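## Task

The cell is paused. Its log says: 04:59:04 MOVER took the lid off W06 at N1 and parked it at LP2 (done); 04:59:31 MOVER took the lid off W09 at N2 and parked it at LP1 (done); 04:59:58 MOVER took the lid off N06 at N3 and parked it at LP3 (done); 05:01:40 DISPENSER error, run aborted; 05:01:55 AUTO-RECOVER put the lid from LP3 onto N3 (done); 05:02:26 AUTO-RECOVER halted by the watchdog. Return every plate's own lid to that plate, seated all the way down, and then press CONTINUE. The lids carry no marks, so only the log shows which lid belongs where. Every plate must stay at the nest it began in. If what you see disagrees with the log, press CALL instead, and every plate and lid must then be where it began. Pressing RETRY, CONTINUE or SKIP fails the task if you are holding labware at that moment, or if any plate at a nest is not sitting down in it, or any lid there is not resting down on a plate. Anything that stays in place only because the robot holds it does not count. At the end, release everything and move the gripper away; resting on the panel housing, the CALL key or the key this job calls for still counts as away.

## Robot and tools

Robot: a single arm (big_yam) ending in a two-finger parallel gripper, seen through one camera, cam_wrist (504x504), mounted on the wrist. Deck labels mark plate nests (N1, N2, N3) and lid parks (LP1, LP2, LP3) in no fixed arrangement. The operator panel sits to the robot's left (+y); its keys, left to right when facing it, are RETRY (white), CONTINUE (green), SKIP (yellow), CALL (blue). The first three are go keys: the job ends the moment one goes down. After CALL, the job ends when the robot stops. A key is pressed by pushing it until it latches. A wrong or premature go key is usually worse than pressing nothing.

Frames. Results report end_effector_position (metres) and end_effector_quat_wxyz in the scene frame: origin on the table top under the arm base, +z up, +y to the left when looking along +x. That point lies midway between the finger pads, about 1 cm short of the tips. The base may be tilted and the printed position drifts more at long reach. Commands, by contrast, are offsets in the gripper's own axes: its fingers point along gripper +z and open and close along gripper y.

execute_actions takes "actions": a list holding at most one item. An empty list returns state and pictures without moving. {"rows": [...], "steps": n} runs up to 15 control steps (1/30 s each, default 15, minimum 10). Each row is one step; if rows run out, the last repeats. {"steps": n} alone is a wait of up to 300 steps counted from the previous result, so reply time is included. Optional "pictures": true adds images (they come automatically only for an empty list).

A row is 7 numbers, each in [-1, 1]: dx, dy, dz, rx, ry, rz, opening. The first six are a target offset, not a pose: they are measured from the gripper pose in the latest result that reports it (or, before any such result in the scene, and for second and later calls within one reply, from where the robot stands when the action begins). Every row counts from that same reference, not from the row before. Scale: 1.0 equals 0.6 m of translation or 180 degrees; rx, ry, rz form a single rotation vector. Opening is absolute: +1 fully open (0.094 m), -1 closed. All zeros is not a pause; it pulls the hand back to the reference pose.

move: target is one such 7-number row (same offset rules, gripper axes); speed is optional, 0.002 to 0.5 m/s, default 0.25, with turning capped at twice that in rad/s. The path is straight, lasts 0.5 to 10 s (longer ones stop short), ignores obstacles, and the opening is sent at its start. Its result adds a move: line (done, off_target, moving, held, fault) plus limits such as paced (pose clipped) or held (steps blocked; afterwards the arm may surge), and the remaining distance to target. Faster moves and targets set deeper past a contact hit and press harder.

wait: seconds, 0 to 10; sends nothing new. zoom_image: camera "cam_wrist", region [x0, y0, x1, y1] in image pixels from the top-left, at most 504 by 504. read_manual: optional section "licences"; only licence text, no motion. finished_scene: scene (1 or 2); ends that scene irreversibly, grades it, and gives the next task.

Result lines: Joint positions and Joint velocities list waist, shoulder, elbow, wrist pitch, wrist yaw, wrist roll (rad, rad/s), then finger-pad gap (m, m/s). Ranges: waist -2.880 to 2.880, shoulder 0.000 to 3.142, elbow 0.000 to 3.019, wrist pitch -1.693 to 1.571, wrist yaw -1.571 to 1.571, wrist roll -2.094 to 2.094. grip_measured gives finger opening on the command scale (possible constant error near 1 mm). HELD marks steps the clearance check altered; "pose unreachable" means the same. "Hand target" appears only when nothing is kept back. Joint torques are raw drive outputs with offsets and noise. MOTOR HOT warns from 85 °C; at 100 °C an OVER-TEMPERATURE FAULT drops the arm. FAULT lines end moves or waits.

Timing: each action's result is taken 10 steps early; those steps run while the next reply is written. Reply time keeps the simulation running. Per step the commanded pose is clipped to 70 mm and 16 degrees from the measured pose, so far targets need several actions. The arm tends to settle a centimetre or more low; correct by re-aiming higher. Tiny commands of a few mm may not move it.

Gripping: to hold, command an opening roughly 0.03 below grip_measured; less grips more gently. Pad force is about 50 to 62 N.

Avoid: knocking or dropping anything off the table (ends the scene), slams, hard hits, heavy pushing, long loaded holds, and pressing a go key while holding labware or with anything unseated. Release and move clear before finishing.

Each tool is called after "Call:" as name(argument=value, ...) on one line, values as JSON.

## Session

Call:
execute_actions(actions=[])

Scene clock: 0.00 s of 9600.00 s.
end_effector_position=(+0.6342, +0.3276, +0.3256) grip_measured=+1.000 end_effector_quat_wxyz=(+0.506, +0.053, +0.729, -0.458)
Joint positions: [ 0.507  1.274  1.47  -0.749  1.054  0.877  0.094]
Joint velocities: [ 0.005 -0.005 -0.002 -0.022  0.037 -0.022  0.   ]
Joint torques (N m, as the arm reports them, + toward a larger angle): no reading
Motor temperatures (°C, as the motors report them): [21 21 23 22 20 22]
Hand target: +0.638, +0.333, +0.327; +0.510, +0.055, +0.729, -0.453

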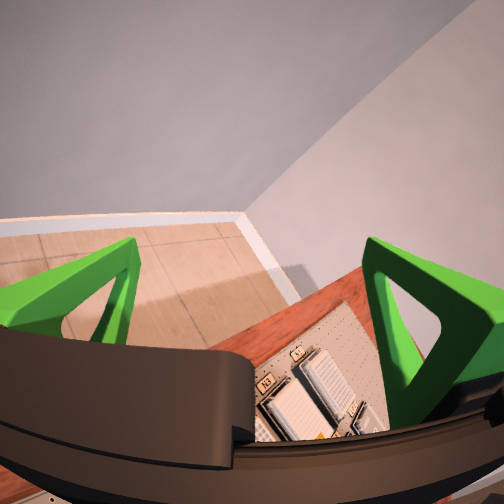

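Call:
move(target=[0.447,-0.41,0.127,-0.321,0.355,-0.037,1], speed=0.4)

Call:
move(target=[0.15,0,0.27,0,-0.2,0,1])

Call:
zoom_image(camera="cam_wrist", region=[250,40,504,240])

Call:
zoom_image(camera="cam_wrist", region=[0,40,254,240])

Scene clock: 3.20 s of 9600.00 s.
end_effector_position=(+0.4178, +0.0250, +0.2729) grip_measured=+1.000 end_effector_quat_wxyz=(+0.000, +0.010, +1.000, -0.013)
Joint positions: [-0.367  1.336  0.787 -0.725 -0.997 -0.181  0.094]
Joint velocities: [-0.005 -0.005 -0.017 -0.007 -0.066 -0.066  0.   ]
Joint torques (N m, as the arm reports them, + toward a larger angle): [-10.45  -6.14   4.63   0.01  -0.08  -0.09]
Motor temperatures (°C, as the motors report them): [21 22 24 22 20 22]
Hand target: +0.424, +0.026, +0.275; +0.001, +0.002, +1.000, -0.012
Off the commanded pose: 0.015 m, 2 deg.
Kept back: nothing.
move: off_target

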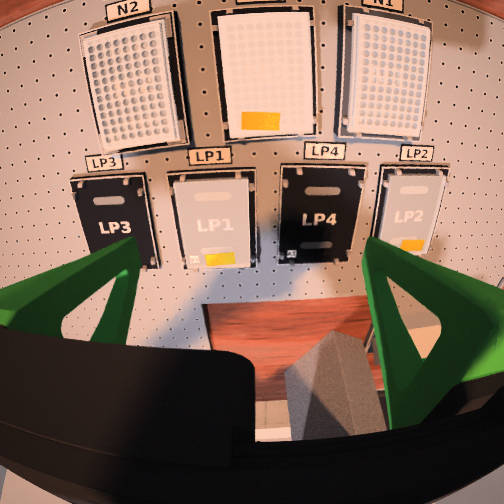

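Scene clock: 5.07 s of 9600.00 s.
end_effector_position=(+0.3263, +0.0221, +0.1085) grip_measured=+1.000 end_effector_quat_wxyz=(+0.304, +0.000, +0.953, -0.011)
Joint positions: [ 0.239  1.992  0.268  1.554 -0.249  0.796  0.094]
Joint velocities: [ 0.005  0.005  0.012  0.012 -0.022 -0.125  0.   ]
Joint torques (N m, as the arm reports them, + toward a larger angle): [-7.09 -6.45 -6.88  2.3   0.53  0.24]
Motor temperatures (°C, as the motors report them): [21 22 24 22 20 22]
Hand target: +0.322, +0.023, +0.110; +0.304, +0.007, +0.953, -0.008
Off the commanded pose: 0.003 m, 1 deg.
Kept back: nothing.
move: done

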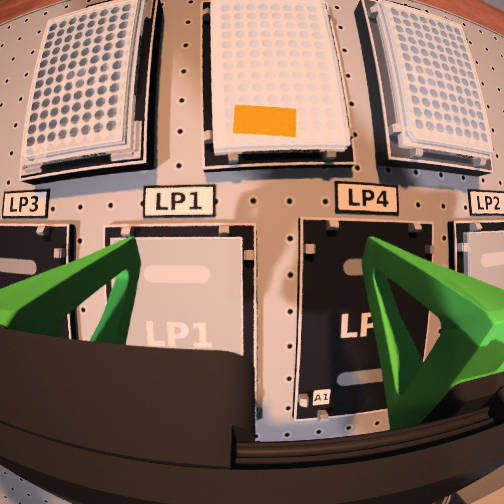

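Region (250, 40, 504, 240) of cam_wrist's 504x504 image, scaled by 1.984, with more detail than that image has; it fills the top 397 rows of this view, and the rest is white.

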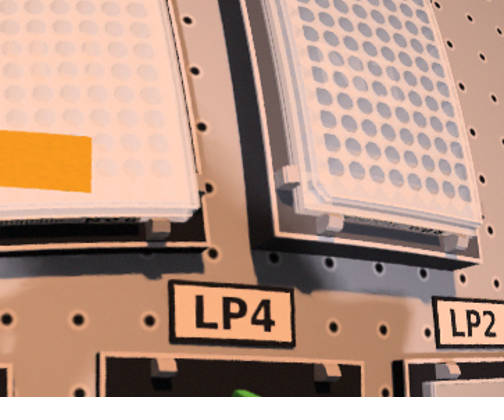

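Region (0, 40, 254, 240) of cam_wrist's 504x504 image, scaled by 1.984, with more detail than that image has; it fills the top 397 rows of this view, and the rest is white.

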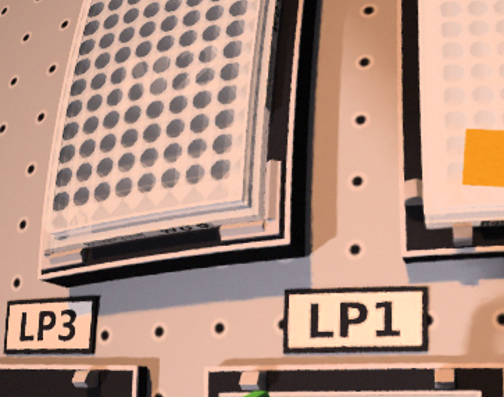

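Call:
move(target=[0.05,0.08,0.03,0,0,0,1])

Call:
zoom_image(camera="cam_wrist", region=[280,70,480,170])

Call:
zoom_image(camera="cam_wrist", region=[60,70,260,170])

Call:
move(target=[0.065,-0.005,0,-0.006,0.197,0,1])

Scene clock: 6.13 s of 9600.00 s.
end_effector_position=(+0.3096, +0.0687, +0.0745) grip_measured=+1.000 end_effector_quat_wxyz=(+0.302, -0.005, +0.953, -0.011)
Joint positions: [ 0.462  1.927  0.287  1.474 -0.034  0.824  0.094]
Joint velocities: [-0.005  0.005 -0.017 -0.022  0.037  0.051  0.   ]
Joint torques (N m, as the arm reports them, + toward a larger angle): [-6.47 -8.99 -6.75  0.71  0.56  0.21]
Motor temperatures (°C, as the motors report them): [21 22 24 22 20 22]
Hand target: +0.312, +0.070, +0.074; +0.304, +0.003, +0.953, -0.010
Off the commanded pose: 0.003 m, 1 deg.
Kept back: nothing.
move: done

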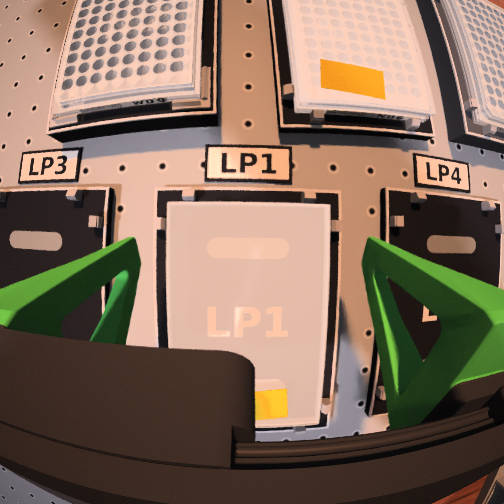

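Region (280, 70, 480, 170) of cam_wrist's 504x504 image, scaled by 2.520, with more detail than that image has.

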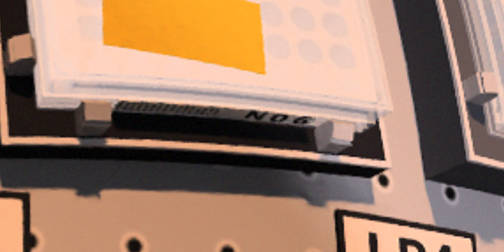

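Region (60, 70, 260, 170) of cam_wrist's 504x504 image, scaled by 2.520, with more detail than that image has.

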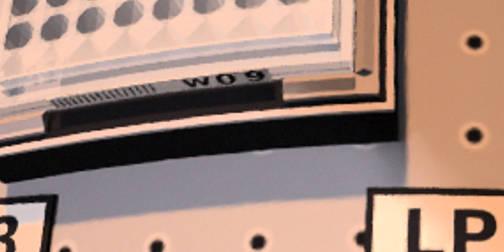

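Scene clock: 7.87 s of 9600.00 s.
end_effector_position=(+0.2728, +0.0627, +0.0504) grip_measured=+1.000 end_effector_quat_wxyz=(-0.006, +0.007, +1.000, -0.008)
Joint positions: [ 0.314  1.652  0.422  0.555 -0.6    0.617  0.094]
Joint velocities: [-0.015  0.005 -0.002 -0.027 -0.11  -0.022  0.   ]
Joint torques (N m, as the arm reports them, + toward a larger angle): [ -7.73 -10.    -4.53   0.12  -0.03  -0.1 ]
Motor temperatures (°C, as the motors report them): [21 22 24 22 20 22]
Hand target: +0.279, +0.064, +0.053; -0.001, -0.001, +1.000, -0.007
Off the commanded pose: 0.006 m, 1 deg.
Kept back: nothing.
move: done

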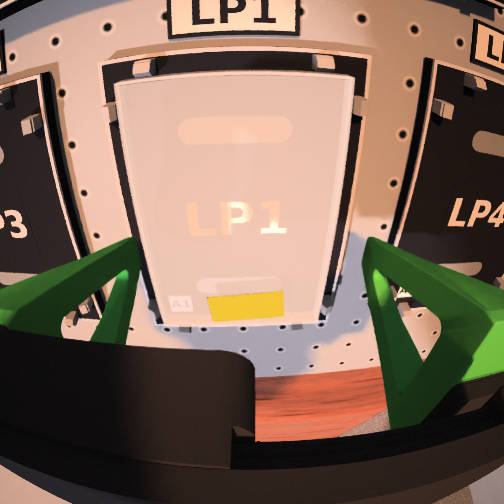

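Call:
move(target=[-0.008,0.012,0.018,-0.005,0,0,1], speed=0.04)

Call:
move(target=[0.003,0.002,0.021,0,0,0,1], speed=0.03)

Call:
move(target=[0,0,0,0,0,0,0.755])

Scene clock: 9.00 s of 9600.00 s.
end_effector_position=(+0.2805, +0.0690, +0.0448) grip_measured=+1.000 end_effector_quat_wxyz=(-0.002, +0.003, +1.000, -0.001)
Joint positions: [ 0.323  1.655  0.443  0.556 -0.599  0.625  0.094]
Joint velocities: [ 0.005 -0.005 -0.007 -0.002 -0.037  0.007  0.   ]
Joint torques (N m, as the arm reports them, + toward a larger angle): [-6.51 -6.64 -4.15  1.19  0.22  0.24]
Motor temperatures (°C, as the motors report them): [21 22 24 22 20 22]
Hand target: +0.277, +0.069, +0.039; -0.006, +0.008, +1.000, +0.000
Off the commanded pose: 0.006 m, 1 deg.
Kept back: nothing.
move: done

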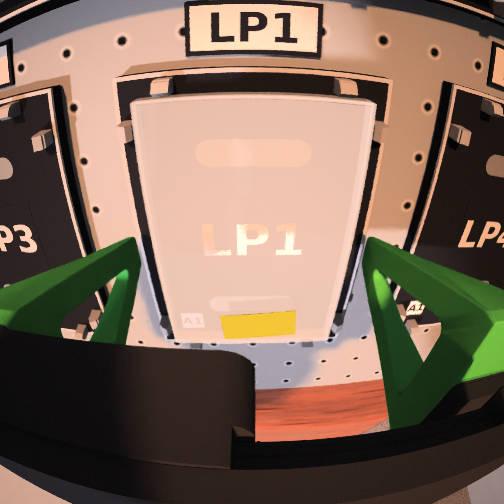

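Scene clock: 9.77 s of 9600.00 s.
end_effector_position=(+0.2805, +0.0690, +0.0375) grip_measured=+1.000 end_effector_quat_wxyz=(-0.000, +0.000, +1.000, -0.003)
Joint positions: [ 0.339  1.677  0.453  0.575 -0.581  0.631  0.094]
Joint velocities: [-0.005  0.005 -0.022 -0.027  0.095 -0.022  0.   ]
Joint torques (N m, as the arm reports them, + toward a larger angle): [-6.22 -6.27 -4.43  1.33  0.23  0.21]
Motor temperatures (°C, as the motors report them): [21 22 24 22 20 22]
Hand target: +0.278, +0.070, +0.032; -0.003, +0.003, +1.000, -0.001
Off the commanded pose: 0.006 m, 0 deg.
Kept back: nothing.
move: done

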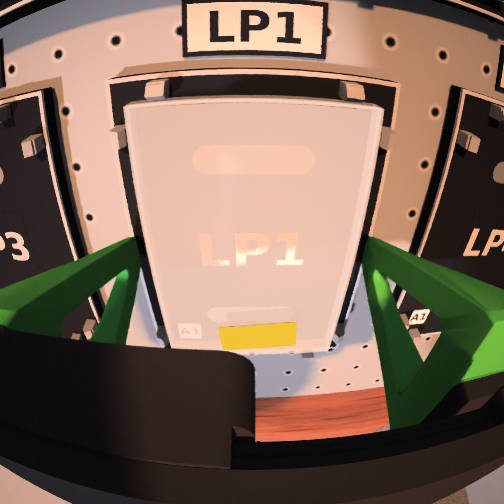

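Scene clock: 10.27 s of 9600.00 s.
end_effector_position=(+0.2805, +0.0690, +0.0375) grip_measured=+0.771 end_effector_quat_wxyz=(-0.000, +0.000, +1.000, -0.003)
Joint positions: [ 0.339  1.677  0.453  0.575 -0.581  0.631  0.083]
Joint velocities: [-0.015  0.015 -0.012 -0.017  0.037  0.037  0.001]
Joint torques (N m, as the arm reports them, + toward a larger angle): [-7.64 -8.11 -5.03  0.69  0.12  0.02]
Motor temperatures (°C, as the motors report them): [21 22 24 22 20 22]
Hand target: +0.280, +0.069, +0.037; -0.000, +0.000, +1.000, -0.003
Off the commanded pose: 0.000 m, 0 deg.
Kept back: nothing.
move: done

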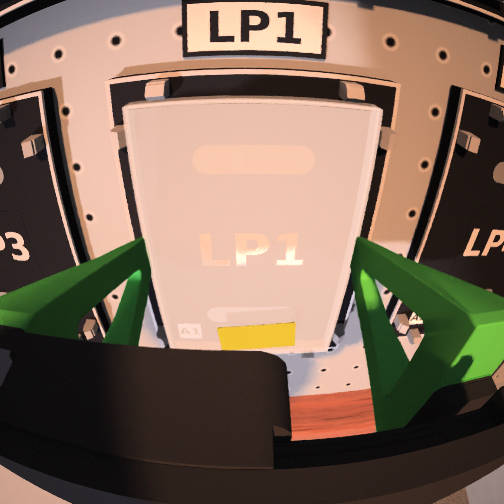

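Call:
move(target=[0,0,-0.095,0,0,0,0.74], speed=0.08)

Call:
move(target=[-0.285,0.095,0,0,0.008,-0.01,0.74], speed=0.15)

Call:
move(target=[0,0,0.035,0,0.003,0,0.74], speed=0.04)

Scene clock: 11.90 s of 9600.00 s.
end_effector_position=(+0.2889, +0.0746, +0.0900) grip_measured=+0.766 end_effector_quat_wxyz=(+0.005, -0.001, +1.000, +0.001)
Joint positions: [ 0.237  1.483  0.39   0.416 -0.661  0.562  0.083]
Joint velocities: [ 0.005 -0.015  0.012 -0.007  0.051 -0.051  0.   ]
Joint torques (N m, as the arm reports them, + toward a larger angle): [-7.64 -8.7  -5.08  0.    0.   -0.15]
Motor temperatures (°C, as the motors report them): [21 22 24 22 20 22]
Hand target: +0.281, +0.071, +0.095; +0.001, -0.001, +1.000, -0.004
Off the commanded pose: 0.011 m, 1 deg.
Kept back: nothing.
move: off_target

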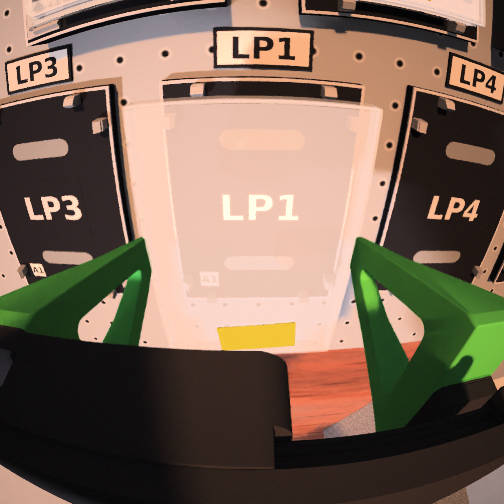

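Scene clock: 13.63 s of 9600.00 s.
end_effector_position=(+0.4637, +0.1444, +0.0940) grip_measured=+0.766 end_effector_quat_wxyz=(+0.002, -0.023, +1.000, +0.007)
Joint positions: [ 0.165  1.457  0.885 -0.145 -0.731  0.457  0.083]
Joint velocities: [ 0.005 -0.005  0.002 -0.007 -0.007  0.051  0.001]
Joint torques (N m, as the arm reports them, + toward a larger angle): [-10.83 -10.47   0.79   0.12  -0.05  -0.08]
Motor temperatures (°C, as the motors report them): [22 22 24 22 20 22]
Hand target: +0.460, +0.133, +0.091; -0.006, -0.017, +1.000, -0.000
Off the commanded pose: 0.013 m, 1 deg.
Kept back: nothing.
move: off_target

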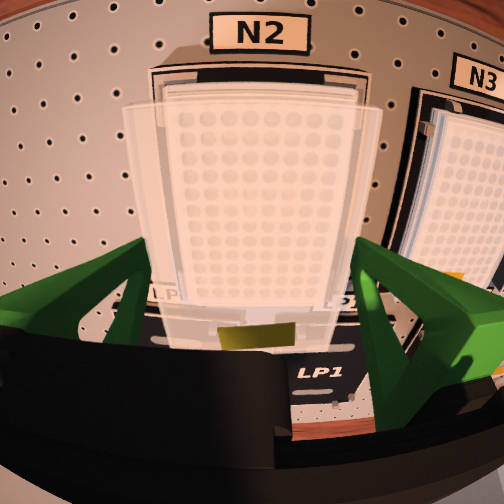

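Scene clock: 14.50 s of 9600.00 s.
end_effector_position=(+0.4620, +0.1420, +0.0807) grip_measured=+0.766 end_effector_quat_wxyz=(-0.002, -0.024, +1.000, +0.004)
Joint positions: [ 0.184  1.488  0.895 -0.125 -0.715  0.463  0.083]
Joint velocities: [-0.005 -0.005  0.002 -0.002 -0.007 -0.051  0.   ]
Joint torques (N m, as the arm reports them, + toward a larger angle): [ -8.89 -10.75   1.49   1.22   0.2    0.2 ]
Motor temperatures (°C, as the motors report them): [22 22 24 22 20 22]
Hand target: +0.463, +0.144, +0.073; -0.003, -0.022, +1.000, +0.007
Off the commanded pose: 0.008 m, 0 deg.
Kept back: nothing.
move: done

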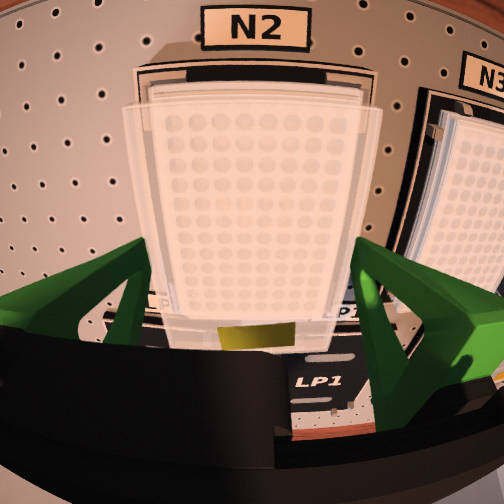

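Call:
move(target=[-0.002,0.001,0.033,0,0,0,0.74], speed=0.03)

Call:
move(target=[0.002,0.004,0.025,-0.002,0.002,0,0.74], speed=0.03)

Scene clock: 15.77 s of 9600.00 s.
end_effector_position=(+0.4624, +0.1404, +0.0695) grip_measured=+0.766 end_effector_quat_wxyz=(-0.000, -0.026, +1.000, +0.001)
Joint positions: [ 0.2    1.513  0.902 -0.097 -0.696  0.473  0.083]
Joint velocities: [-0.005 -0.005 -0.017 -0.027 -0.007 -0.007 -0.   ]
Joint torques (N m, as the arm reports them, + toward a larger angle): [ -9.12 -10.65   1.09   1.28   0.25   0.15]
Motor temperatures (°C, as the motors report them): [22 22 24 22 20 22]
Hand target: +0.463, +0.142, +0.061; -0.002, -0.024, +1.000, +0.004
Off the commanded pose: 0.009 m, 0 deg.
Kept back: nothing.
move: done

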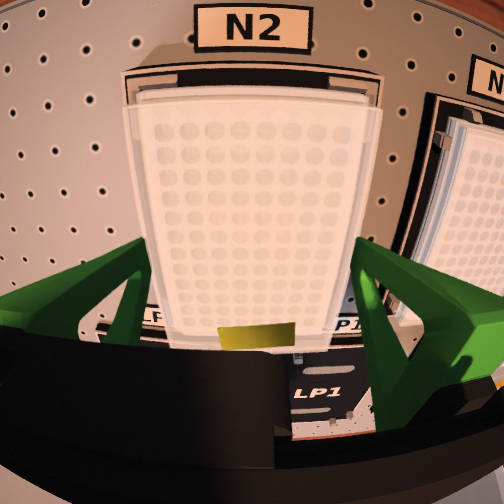

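Scene clock: 16.57 s of 9600.00 s.
end_effector_position=(+0.4626, +0.1411, +0.0641) grip_measured=+0.766 end_effector_quat_wxyz=(+0.001, -0.029, +1.000, +0.001)
Joint positions: [ 0.209  1.524  0.906 -0.082 -0.689  0.477  0.083]
Joint velocities: [-0.005 -0.005 -0.032  0.007  0.022 -0.095  0.001]
Joint torques (N m, as the arm reports them, + toward a larger angle): [ -9.92 -10.95   0.99   1.08   0.13   0.18]
Motor temperatures (°C, as the motors report them): [22 22 24 22 20 22]
Hand target: +0.461, +0.143, +0.055; -0.004, -0.026, +1.000, +0.004
Off the commanded pose: 0.010 m, 1 deg.
Kept back: nothing.
move: done

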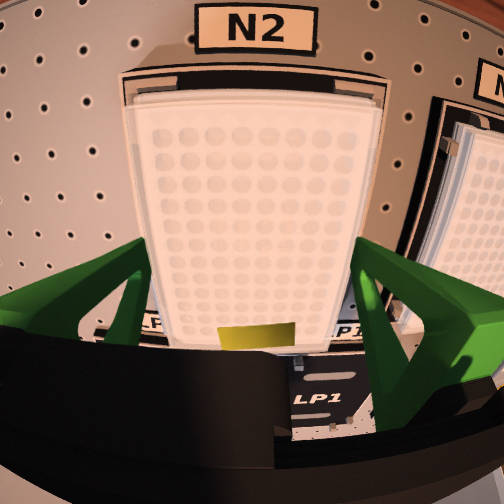

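Call:
move(target=[0.002,0.002,0.022,0,0.002,0.004,0.74], speed=0.03)

Call:
move(target=[0,0,0,0,0,0,1])

Call:
move(target=[0,0,-0.06,0,0,0.012,1])

Call:
zoom_image(camera="cam_wrist", region=[100,50,400,350])

Call:
move(target=[0.31,-0.55,0,0,0,0,1])

Scene clock: 17.67 s of 9600.00 s.
end_effector_position=(+0.4632, +0.1404, +0.0622) grip_measured=+0.766 end_effector_quat_wxyz=(+0.003, -0.026, +1.000, -0.002)
Joint positions: [ 0.212  1.528  0.907 -0.078 -0.679  0.486  0.083]
Joint velocities: [ 0.015  0.005 -0.007  0.027  0.051 -0.022 -0.   ]
Joint torques (N m, as the arm reports them, + toward a larger angle): [-8.49 -9.97  1.19  1.46  0.12  0.23]
Motor temperatures (°C, as the motors report them): [22 22 24 22 20 22]
Hand target: +0.461, +0.142, +0.051; -0.002, -0.022, +1.000, +0.001
Off the commanded pose: 0.012 m, 1 deg.
Kept back: nothing.
move: off_target

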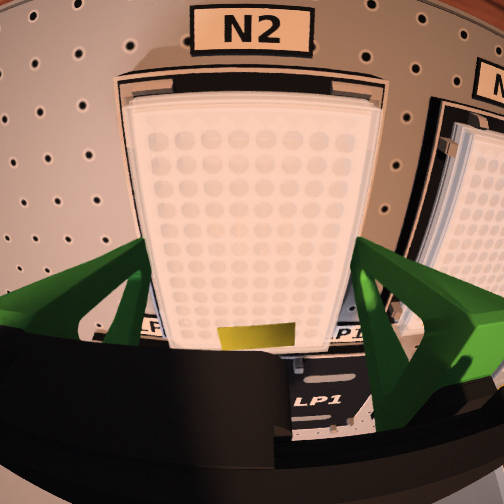

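Scene clock: 18.17 s of 9600.00 s.
end_effector_position=(+0.4633, +0.1403, +0.0622) grip_measured=+1.000 end_effector_quat_wxyz=(+0.003, -0.026, +1.000, -0.003)
Joint positions: [ 0.212  1.528  0.907 -0.078 -0.678  0.486  0.094]
Joint velocities: [ 0.005 -0.015  0.007 -0.002  0.007 -0.022  0.   ]
Joint torques (N m, as the arm reports them, + toward a larger angle): [-11.12 -12.67   0.12   0.6    0.08   0.09]
Motor temperatures (°C, as the motors report them): [22 22 24 22 20 22]
Hand target: +0.463, +0.140, +0.062; +0.003, -0.026, +1.000, -0.002
Off the commanded pose: 0.000 m, 0 deg.
Kept back: nothing.
move: done

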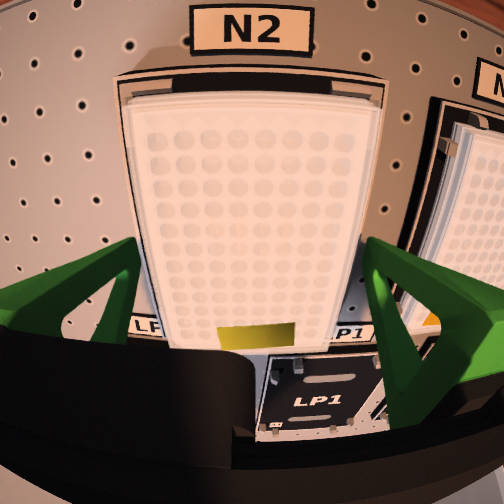

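Scene clock: 18.97 s of 9600.00 s.
end_effector_position=(+0.4662, +0.1422, +0.0961) grip_measured=+1.000 end_effector_quat_wxyz=(+0.006, -0.007, +1.000, -0.001)
Joint positions: [ 0.162  1.453  0.886 -0.15  -0.715  0.486  0.094]
Joint velocities: [ 0.015 -0.005 -0.002  0.002 -0.037 -0.022  0.   ]
Joint torques (N m, as the arm reports them, + toward a larger angle): [-10.45 -12.8    0.35   0.18  -0.03  -0.06]
Motor temperatures (°C, as the motors report them): [22 22 24 22 20 22]
Hand target: +0.463, +0.141, +0.098; +0.003, -0.007, +1.000, -0.003
Off the commanded pose: 0.004 m, 0 deg.
Kept back: nothing.
move: done

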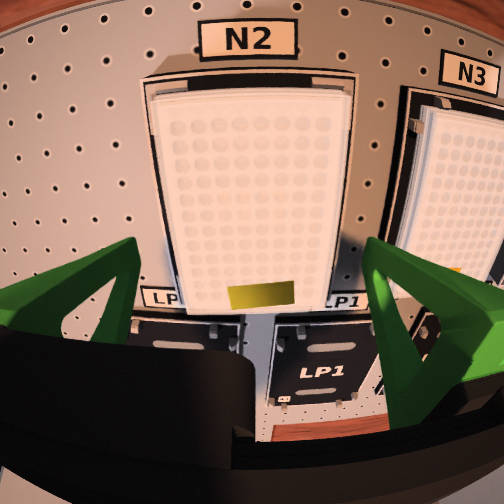

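Region (100, 50, 400, 350) of cam_wrist's 504x504 image, scaled by 1.680, with more detail than that image has.

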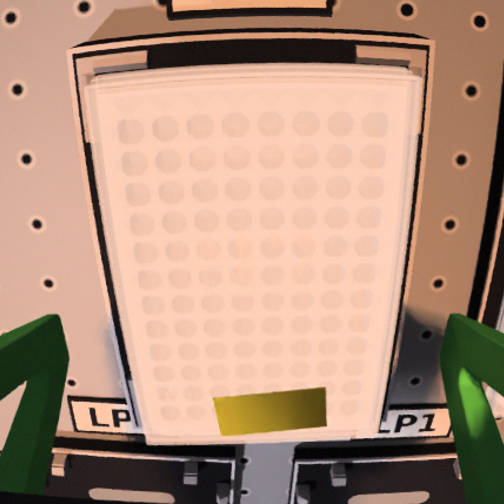

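Scene clock: 21.13 s of 9600.00 s.
end_effector_position=(+0.2834, -0.1965, +0.1031) grip_measured=+1.000 end_effector_quat_wxyz=(+0.009, +0.000, +1.000, -0.007)
Joint positions: [-0.322  2.248  0.698  0.373 -0.995 -0.098  0.094]
Joint velocities: [-0.005  0.005  0.022 -0.007 -0.022  0.007  0.   ]
Joint torques (N m, as the arm reports them, + toward a larger angle): [-15.69  -7.6   -1.81   0.61  -0.11  -0.12]
Motor temperatures (°C, as the motors report them): [22 22 24 22 20 22]
Hand target: +0.287, -0.196, +0.103; +0.010, -0.010, +1.000, -0.006
Off the commanded pose: 0.011 m, 1 deg.
Kept back: nothing.
move: off_target

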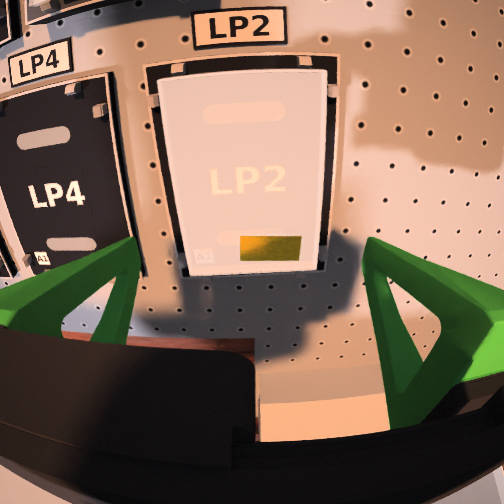

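Call:
move(target=[-0.005,0.005,0.095,-0.005,0.007,-0.014,1], speed=0.08)

Call:
move(target=[0.003,0.001,0.031,0,0.002,0,1], speed=0.03)

Call:
move(target=[0,0,0,0,0,0,0.745])

Scene clock: 22.47 s of 9600.00 s.
end_effector_position=(+0.2898, -0.1941, +0.0518) grip_measured=+1.000 end_effector_quat_wxyz=(+0.000, -0.025, +1.000, +0.000)
Joint positions: [-0.203  2.333  0.762  0.522 -0.957  0.017  0.094]
Joint velocities: [ 0.005 -0.015 -0.007 -0.012 -0.081  0.051  0.   ]
Joint torques (N m, as the arm reports them, + toward a larger angle): [-14.14  -5.43  -2.89   1.07   0.17   0.21]
Motor temperatures (°C, as the motors report them): [22 22 24 22 20 22]
Hand target: +0.286, -0.194, +0.046; -0.003, -0.021, +1.000, +0.002
Off the commanded pose: 0.006 m, 0 deg.
Kept back: nothing.
move: done

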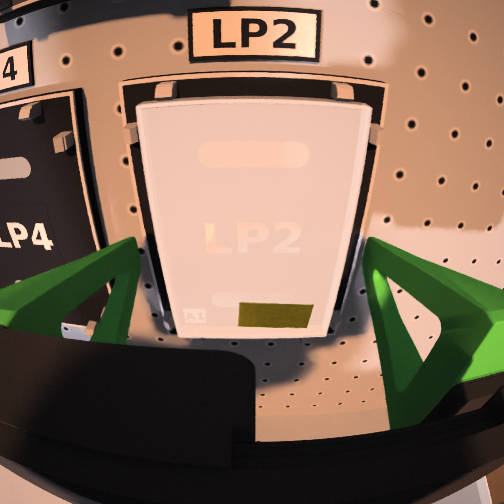

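Scene clock: 23.40 s of 9600.00 s.
end_effector_position=(+0.2914, -0.1942, +0.0403) grip_measured=+1.000 end_effector_quat_wxyz=(+0.001, -0.027, +1.000, -0.002)
Joint positions: [-0.177  2.352  0.775  0.56  -0.939  0.053  0.094]
Joint velocities: [-0.005 -0.005 -0.012  0.007 -0.139 -0.066  0.   ]
Joint torques (N m, as the arm reports them, + toward a larger angle): [-13.72  -5.17  -3.17   1.24   0.1    0.21]
Motor temperatures (°C, as the motors report them): [22 22 24 22 20 22]
Hand target: +0.288, -0.194, +0.033; -0.003, -0.025, +1.000, +0.000
Off the commanded pose: 0.008 m, 1 deg.
Kept back: nothing.
move: done

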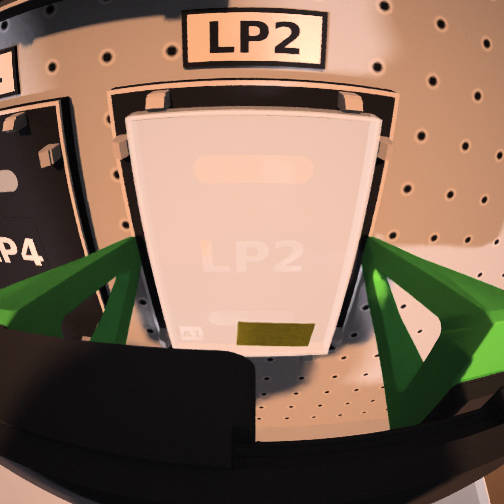

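Scene clock: 23.90 s of 9600.00 s.
end_effector_position=(+0.2914, -0.1942, +0.0403) grip_measured=+0.763 end_effector_quat_wxyz=(+0.001, -0.027, +1.000, -0.002)
Joint positions: [-0.177  2.352  0.775  0.56  -0.939  0.053  0.083]
Joint velocities: [-0.005 -0.005  0.002 -0.012 -0.051  0.022  0.001]
Joint torques (N m, as the arm reports them, + toward a larger angle): [-15.96  -7.2   -3.46   0.72   0.09   0.04]
Motor temperatures (°C, as the motors report them): [22 22 24 22 20 22]
Hand target: +0.291, -0.194, +0.040; +0.001, -0.027, +1.000, -0.002
Off the commanded pose: 0.000 m, 0 deg.
Kept back: nothing.
move: done

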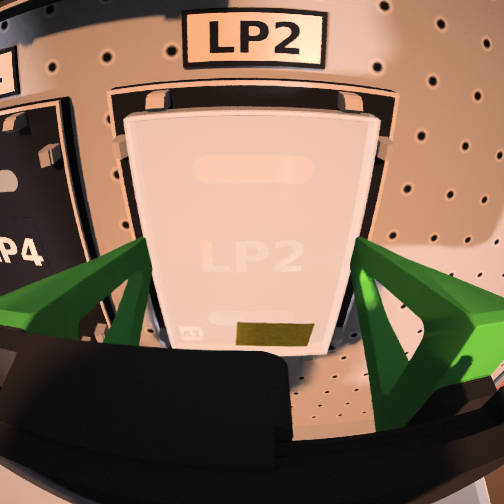

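Very shallow; regrip lower.

Call:
move(target=[0.005,0.001,0.017,0,0.002,0,0.9], speed=0.02)

Call:
move(target=[0,0,0,0,0,0,0.745])

Call:
move(target=[0,0,-0.095,0,0,0,0.745], speed=0.08)

Call:
move(target=[-0.295,0.095,0,0,0.004,0.02,0.745], speed=0.15)

Call:
move(target=[0,0,0.032,0,0.003,0,0.745], speed=0.04)

Scene clock: 25.43 s of 9600.00 s.
end_effector_position=(+0.2914, -0.1947, +0.0385) grip_measured=+0.898 end_effector_quat_wxyz=(+0.002, -0.027, +1.000, -0.005)
Joint positions: [-0.172  2.356  0.775  0.572 -0.93   0.062  0.089]
Joint velocities: [-0.005 -0.005 -0.012  0.007 -0.11   0.037  0.   ]
Joint torques (N m, as the arm reports them, + toward a larger angle): [-13.96  -5.81  -2.81   1.1    0.2    0.17]
Motor temperatures (°C, as the motors report them): [22 22 24 22 20 22]
Hand target: +0.288, -0.194, +0.030; -0.002, -0.027, +1.000, -0.002
Off the commanded pose: 0.009 m, 1 deg.
Kept back: nothing.
move: done

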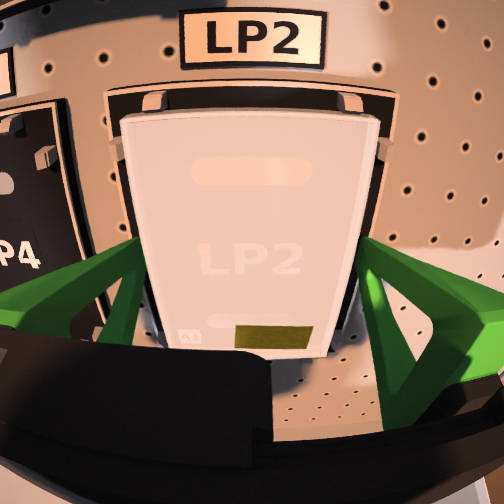

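Scene clock: 25.93 s of 9600.00 s.
end_effector_position=(+0.2914, -0.1947, +0.0385) grip_measured=+0.771 end_effector_quat_wxyz=(+0.002, -0.027, +1.000, -0.005)
Joint positions: [-0.172  2.356  0.775  0.572 -0.93   0.062  0.083]
Joint velocities: [-0.005 -0.005  0.012  0.002 -0.066 -0.007  0.   ]
Joint torques (N m, as the arm reports them, + toward a larger angle): [-14.95  -6.67  -3.57   0.53   0.03   0.05]
Motor temperatures (°C, as the motors report them): [22 22 24 22 20 22]
Hand target: +0.291, -0.195, +0.038; +0.002, -0.027, +1.000, -0.005
Off the commanded pose: 0.000 m, 0 deg.
Kept back: nothing.
move: done

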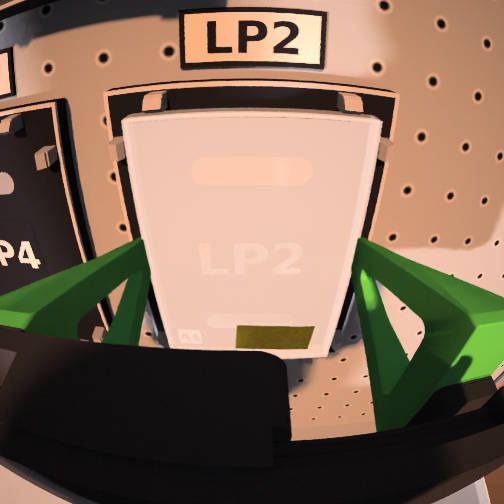

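Scene clock: 27.07 s of 9600.00 s.
end_effector_position=(+0.2957, -0.1969, +0.0918) grip_measured=+0.771 end_effector_quat_wxyz=(+0.005, -0.026, +1.000, -0.007)
Joint positions: [-0.294  2.253  0.733  0.368 -0.985 -0.114  0.083]
Joint velocities: [-0.005 -0.005  0.007 -0.012  0.037 -0.081 -0.001]
Joint torques (N m, as the arm reports them, + toward a larger angle): [-15.88  -8.48  -3.31  -0.02  -0.06  -0.12]
Motor temperatures (°C, as the motors report them): [22 22 24 22 20 22]
Hand target: +0.292, -0.194, +0.096; +0.003, -0.028, +1.000, -0.007
Off the commanded pose: 0.006 m, 0 deg.
Kept back: nothing.
move: done

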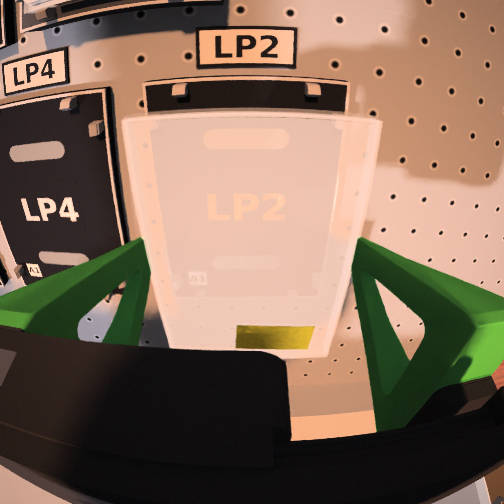

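Scene clock: 28.67 s of 9600.00 s.
end_effector_position=(+0.4723, -0.1367, +0.0960) grip_measured=+0.771 end_effector_quat_wxyz=(+0.007, -0.000, +1.000, -0.008)
Joint positions: [-0.219  2.024  1.038 -0.065 -0.948  0.058  0.083]
Joint velocities: [-0.005 -0.005 -0.022  0.002  0.037  0.051  0.   ]
Joint torques (N m, as the arm reports them, + toward a larger angle): [-15.94  -9.87   0.04   0.16   0.16   0.17]
Motor temperatures (°C, as the motors report them): [22 22 24 22 20 22]
Hand target: +0.470, -0.129, +0.090; -0.001, +0.006, +1.000, -0.006
Off the commanded pose: 0.007 m, 1 deg.
Kept back: nothing.
move: done

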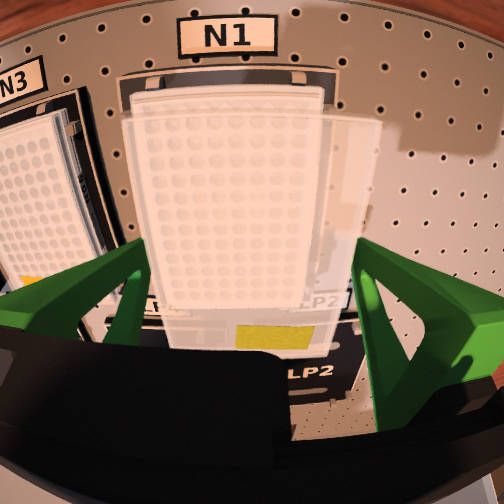

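Scene clock: 29.53 s of 9600.00 s.
end_effector_position=(+0.4752, -0.1372, +0.0876) grip_measured=+0.771 end_effector_quat_wxyz=(+0.007, -0.002, +1.000, -0.011)
Joint positions: [-0.205  2.037  1.05  -0.046 -0.936  0.075  0.083]
Joint velocities: [-0.005 -0.005 -0.012 -0.027 -0.022  0.007 -0.001]
Joint torques (N m, as the arm reports them, + toward a larger angle): [-16.92  -8.34   0.38   1.2    0.18   0.22]
Motor temperatures (°C, as the motors report them): [22 22 24 22 20 22]
Hand target: +0.472, -0.137, +0.077; +0.002, -0.000, +1.000, -0.008
Off the commanded pose: 0.011 m, 1 deg.
Kept back: nothing.
move: off_target

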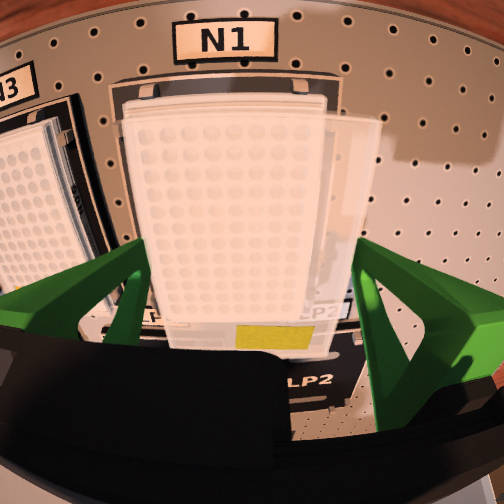

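Call:
move(target=[0.003,0.018,0.037,-0.006,0.006,-0.002,0.745], speed=0.03)

Scene clock: 30.93 s of 9600.00 s.
end_effector_position=(+0.4774, -0.1265, +0.0757) grip_measured=+0.771 end_effector_quat_wxyz=(+0.003, -0.009, +1.000, -0.004)
Joint positions: [-0.177  2.039  1.058 -0.031 -0.936  0.094  0.083]
Joint velocities: [-0.005 -0.005  0.007 -0.012  0.066  0.051 -0.001]
Joint torques (N m, as the arm reports them, + toward a larger angle): [-15.49  -8.57   0.28   1.25   0.13   0.18]
Motor temperatures (°C, as the motors report them): [22 22 24 22 20 22]
Hand target: +0.473, -0.127, +0.065; -0.003, -0.005, +1.000, -0.001
Off the commanded pose: 0.011 m, 1 deg.
Kept back: nothing.
move: off_target

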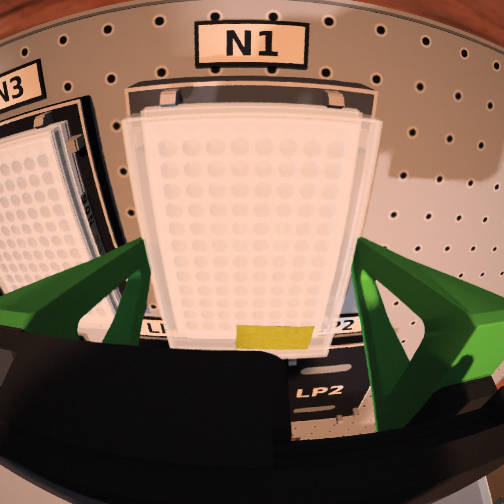

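Call:
move(target=[0.008,0,0.04,-0.002,0.004,0.002,0.745], speed=0.025)

Call:
zoom_image(camera="cam_wrist", region=[100,80,400,370])

Scene clock: 32.90 s of 9600.00 s.
end_effector_position=(+0.4758, -0.1276, +0.0635) grip_measured=+0.771 end_effector_quat_wxyz=(+0.002, -0.007, +1.000, -0.003)
Joint positions: [-0.159  2.061  1.065  0.002 -0.927  0.122  0.083]
Joint velocities: [-0.005 -0.005 -0.002 -0.002 -0.081 -0.007 -0.   ]
Joint torques (N m, as the arm reports them, + toward a larger angle): [-16.22  -8.86   0.31   1.16   0.18   0.16]
Motor temperatures (°C, as the motors report them): [22 22 24 22 20 22]
Hand target: +0.472, -0.127, +0.052; -0.003, -0.005, +1.000, -0.000
Off the commanded pose: 0.012 m, 1 deg.
Kept back: nothing.
move: off_target

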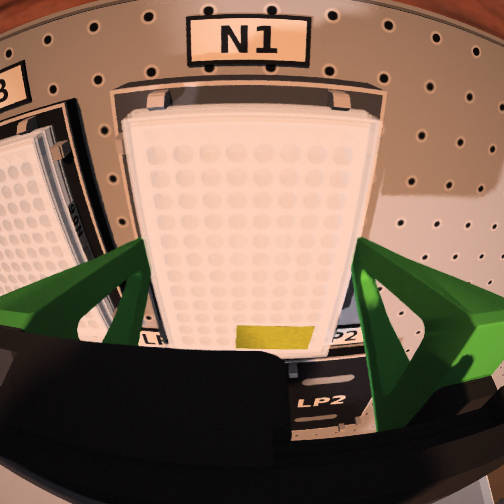

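Region (100, 80, 400, 370) of cam_wrist's 504x504 image, scaled by 1.680, with more detail than that image has; it fills the top 487 rows of this view, and the rest is white.

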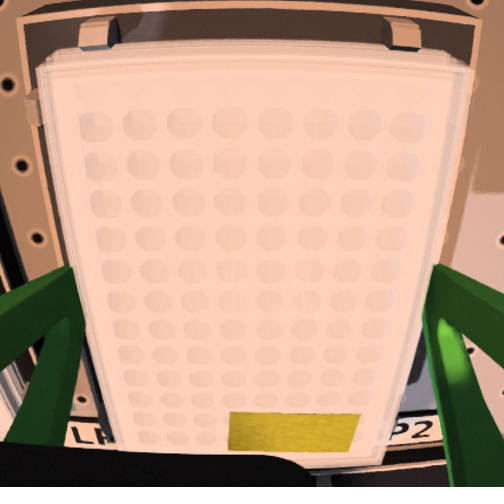

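Call:
move(target=[0.004,0.004,0.024,-0.003,0.003,-0.002,0.745], speed=0.025)

Call:
move(target=[0,0,0,0,0,0,1])

Call:
move(target=[0,0,-0.06,0,0,0,1])

Call:
move(target=[0.22,0.2,0,0,-0.19,0,1])

Call:
zoom_image(camera="cam_wrist", region=[250,0,504,240])

Call:
zoom_image(camera="cam_wrist", region=[0,0,254,240])

Scene clock: 34.53 s of 9600.00 s.
end_effector_position=(+0.4763, -0.1276, +0.0634) grip_measured=+0.771 end_effector_quat_wxyz=(+0.003, -0.007, +1.000, -0.003)
Joint positions: [-0.159  2.061  1.065  0.005 -0.927  0.124  0.083]
Joint velocities: [-0.005 -0.015 -0.007  0.002  0.007 -0.022  0.001]
Joint torques (N m, as the arm reports them, + toward a larger angle): [-15.59  -8.42   0.29   1.38   0.2    0.14]
Motor temperatures (°C, as the motors report them): [22 22 24 22 20 22]
Hand target: +0.473, -0.125, +0.049; -0.003, -0.010, +1.000, +0.002
Off the commanded pose: 0.015 m, 1 deg.
Kept back: nothing.
move: off_target

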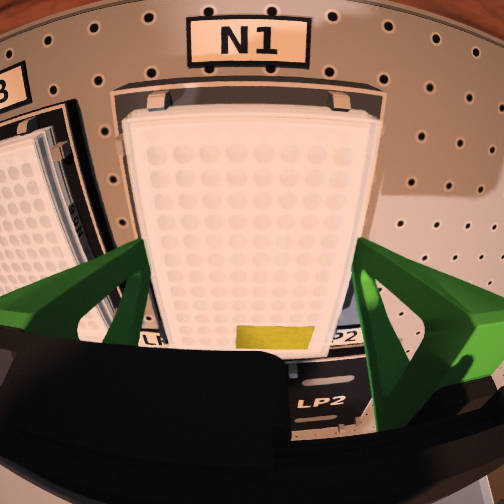

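Scene clock: 35.03 s of 9600.00 s.
end_effector_position=(+0.4763, -0.1276, +0.0634) grip_measured=+1.000 end_effector_quat_wxyz=(+0.003, -0.007, +1.000, -0.003)
Joint positions: [-0.159  2.061  1.065  0.005 -0.927  0.124  0.094]
Joint velocities: [-0.005 -0.005  0.002 -0.017 -0.022 -0.022  0.   ]
Joint torques (N m, as the arm reports them, + toward a larger angle): [-17.79 -10.52  -0.61   0.57   0.08   0.07]
Motor temperatures (°C, as the motors report them): [22 22 24 22 20 22]
Hand target: +0.476, -0.128, +0.063; +0.003, -0.007, +1.000, -0.003
Off the commanded pose: 0.000 m, 0 deg.
Kept back: nothing.
move: done

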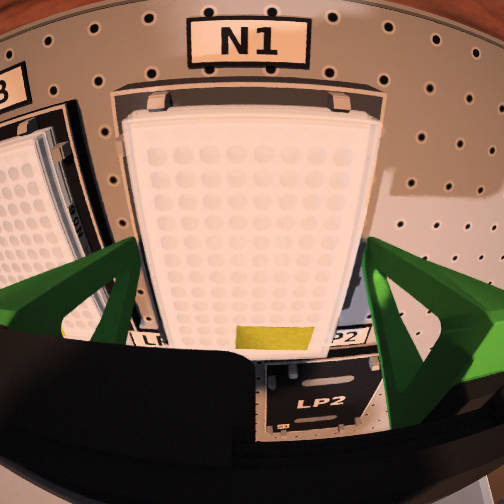

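Scene clock: 35.83 s of 9600.00 s.
end_effector_position=(+0.4778, -0.1298, +0.0979) grip_measured=+1.000 end_effector_quat_wxyz=(+0.006, -0.002, +1.000, -0.005)
Joint positions: [-0.216  2.01   1.046 -0.084 -0.953  0.058  0.094]
Joint velocities: [-0.005 -0.005 -0.022 -0.022  0.081 -0.066  0.   ]
Joint torques (N m, as the arm reports them, + toward a larger angle): [-17.38 -10.85  -0.15  -0.02  -0.08  -0.09]
Motor temperatures (°C, as the motors report them): [22 22 24 22 20 22]
Hand target: +0.477, -0.127, +0.100; +0.004, -0.007, +1.000, -0.004
Off the commanded pose: 0.003 m, 1 deg.
Kept back: nothing.
move: done

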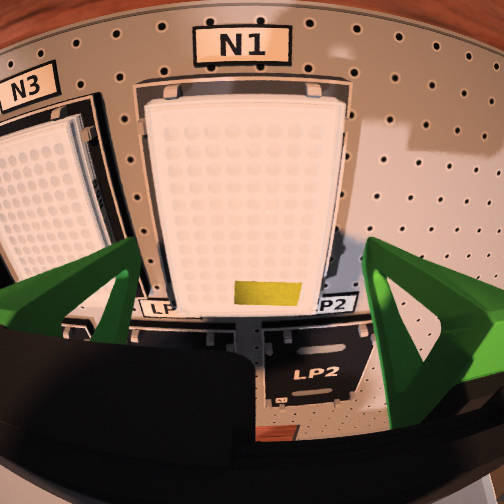

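Scene clock: 37.57 s of 9600.00 s.
end_effector_position=(+0.3538, -0.0064, +0.0911) grip_measured=+1.000 end_effector_quat_wxyz=(+0.302, -0.016, +0.953, +0.003)
Joint positions: [ 0.154  2.086  0.38   1.555 -0.362  0.766  0.094]
Joint velocities: [-0.015 -0.005 -0.017 -0.017  0.007  0.007  0.   ]
Joint torques (N m, as the arm reports them, + toward a larger angle): [-9.63 -5.78 -7.65  2.17  0.5   0.14]
Motor temperatures (°C, as the motors report them): [22 22 24 22 20 22]
Hand target: +0.343, -0.008, +0.093; +0.295, -0.004, +0.955, +0.001
Off the commanded pose: 0.010 m, 2 deg.
Kept back: nothing.
move: done

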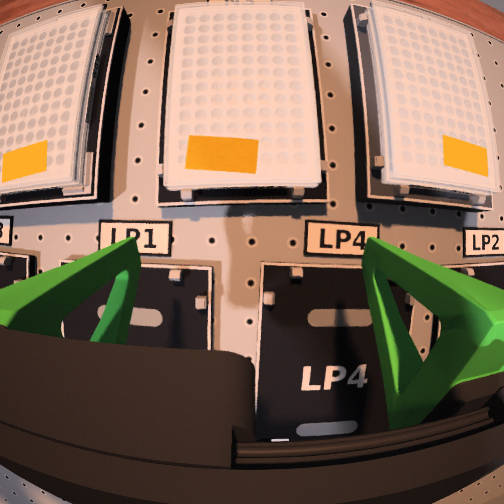

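Region (250, 0, 504, 240) of cam_wrist's 504x504 image, scaled by 1.984, with more detail than that image has.

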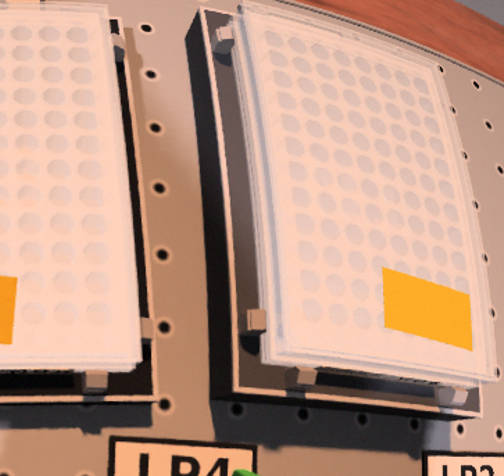

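Region (0, 0, 254, 240) of cam_wrist's 504x504 image, scaled by 1.984, with more detail than that image has.

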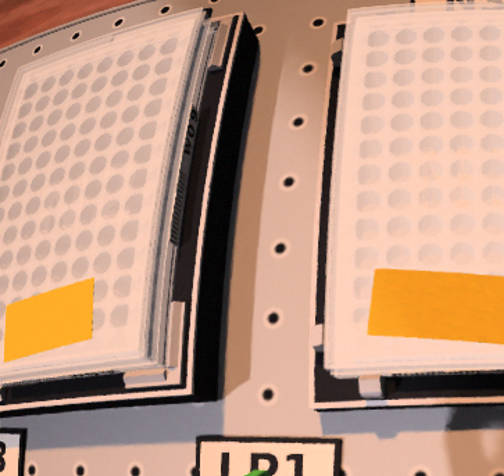

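Call:
move(target=[0.012,-0.5,-0.27,0,0.195,0.01,-1], speed=0.4)

Call:
move(target=[0.4,0,0,0,0,0,-1])

Scene clock: 39.90 s of 9600.00 s.
end_effector_position=(+0.2634, -0.3099, +0.2384) grip_measured=-0.982 end_effector_quat_wxyz=(+0.016, +0.010, +1.000, -0.016)
Joint positions: [-0.785  2.348  0.98  -0.519 -1.005 -0.918  0.001]
Joint velocities: [-0.015 -0.005  0.002 -0.017 -0.066 -0.037 -0.   ]
Joint torques (N m, as the arm reports them, + toward a larger angle): [-15.77  -7.27   4.39   0.17   0.06  -0.1 ]
Motor temperatures (°C, as the motors report them): [22 22 24 22 20 22]
Hand target: +0.265, -0.313, +0.232; +0.008, +0.001, +1.000, -0.012
Off the commanded pose: 0.018 m, 3 deg.
Kept back: nothing.
move: off_target; limits=paced

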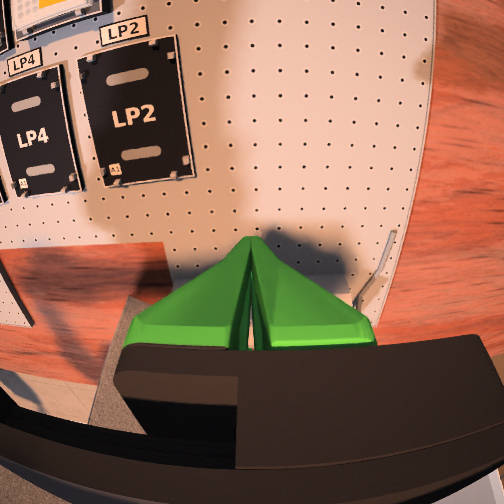

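Scene clock: 41.53 s of 9600.00 s.
end_effector_position=(+0.0187, -0.3040, +0.2373) grip_measured=-0.982 end_effector_quat_wxyz=(+0.018, +0.023, +0.999, -0.028)
Joint positions: [-1.292  2.729  0.841 -0.478 -0.721 -1.531  0.001]
Joint velocities: [-0.015  0.015 -0.007 -0.012 -0.051 -0.066 -0.001]
Joint torques (N m, as the arm reports them, + toward a larger angle): [ -9.66 -10.88   4.87   0.06   0.    -0.08]
Motor temperatures (°C, as the motors report them): [22 22 24 22 20 22]
Hand target: +0.019, -0.309, +0.237; +0.014, +0.013, +0.999, -0.026
Off the commanded pose: 0.008 m, 2 deg.
Kept back: nothing.
move: done

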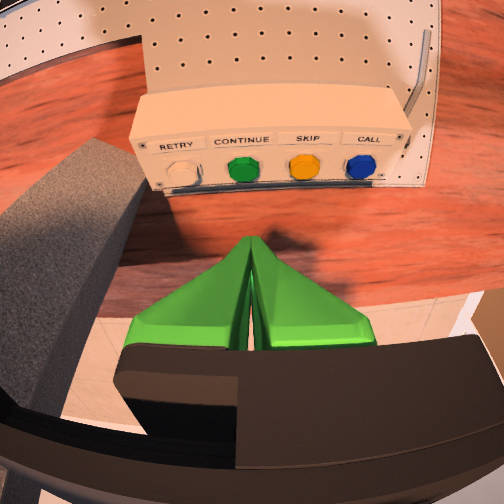

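Call:
move(target=[0.065,0.012,0.21,0,-0.06,0,-1], speed=0.15)

Scene clock: 43.43 s of 9600.00 s.
end_effector_position=(-0.0137, -0.3035, +0.1124) grip_measured=-0.982 end_effector_quat_wxyz=(+0.119, +0.012, +0.992, -0.028)
Joint positions: [-1.038  3.127  0.852  0.231 -1.075 -1.165  0.001]
Joint velocities: [-0.005  0.005  0.002  0.042  0.037  0.066 -0.   ]
Joint torques (N m, as the arm reports them, + toward a larger angle): [-8.69 -9.69 -1.21  1.49 -0.18  0.21]
Motor temperatures (°C, as the motors report them): [22 22 24 22 20 22]
Hand target: -0.016, -0.298, +0.110; +0.114, +0.018, +0.993, -0.023
Off the commanded pose: 0.003 m, 1 deg.
Kept back: nothing.
move: done

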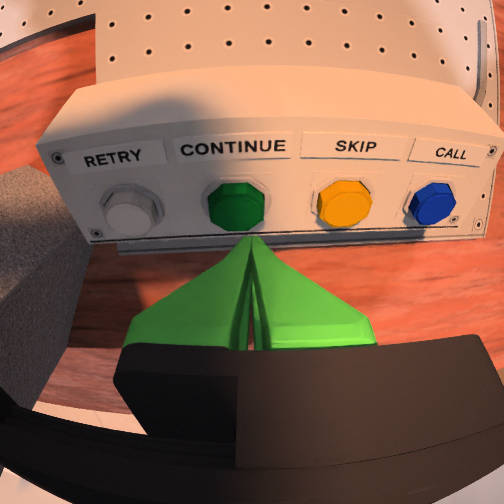

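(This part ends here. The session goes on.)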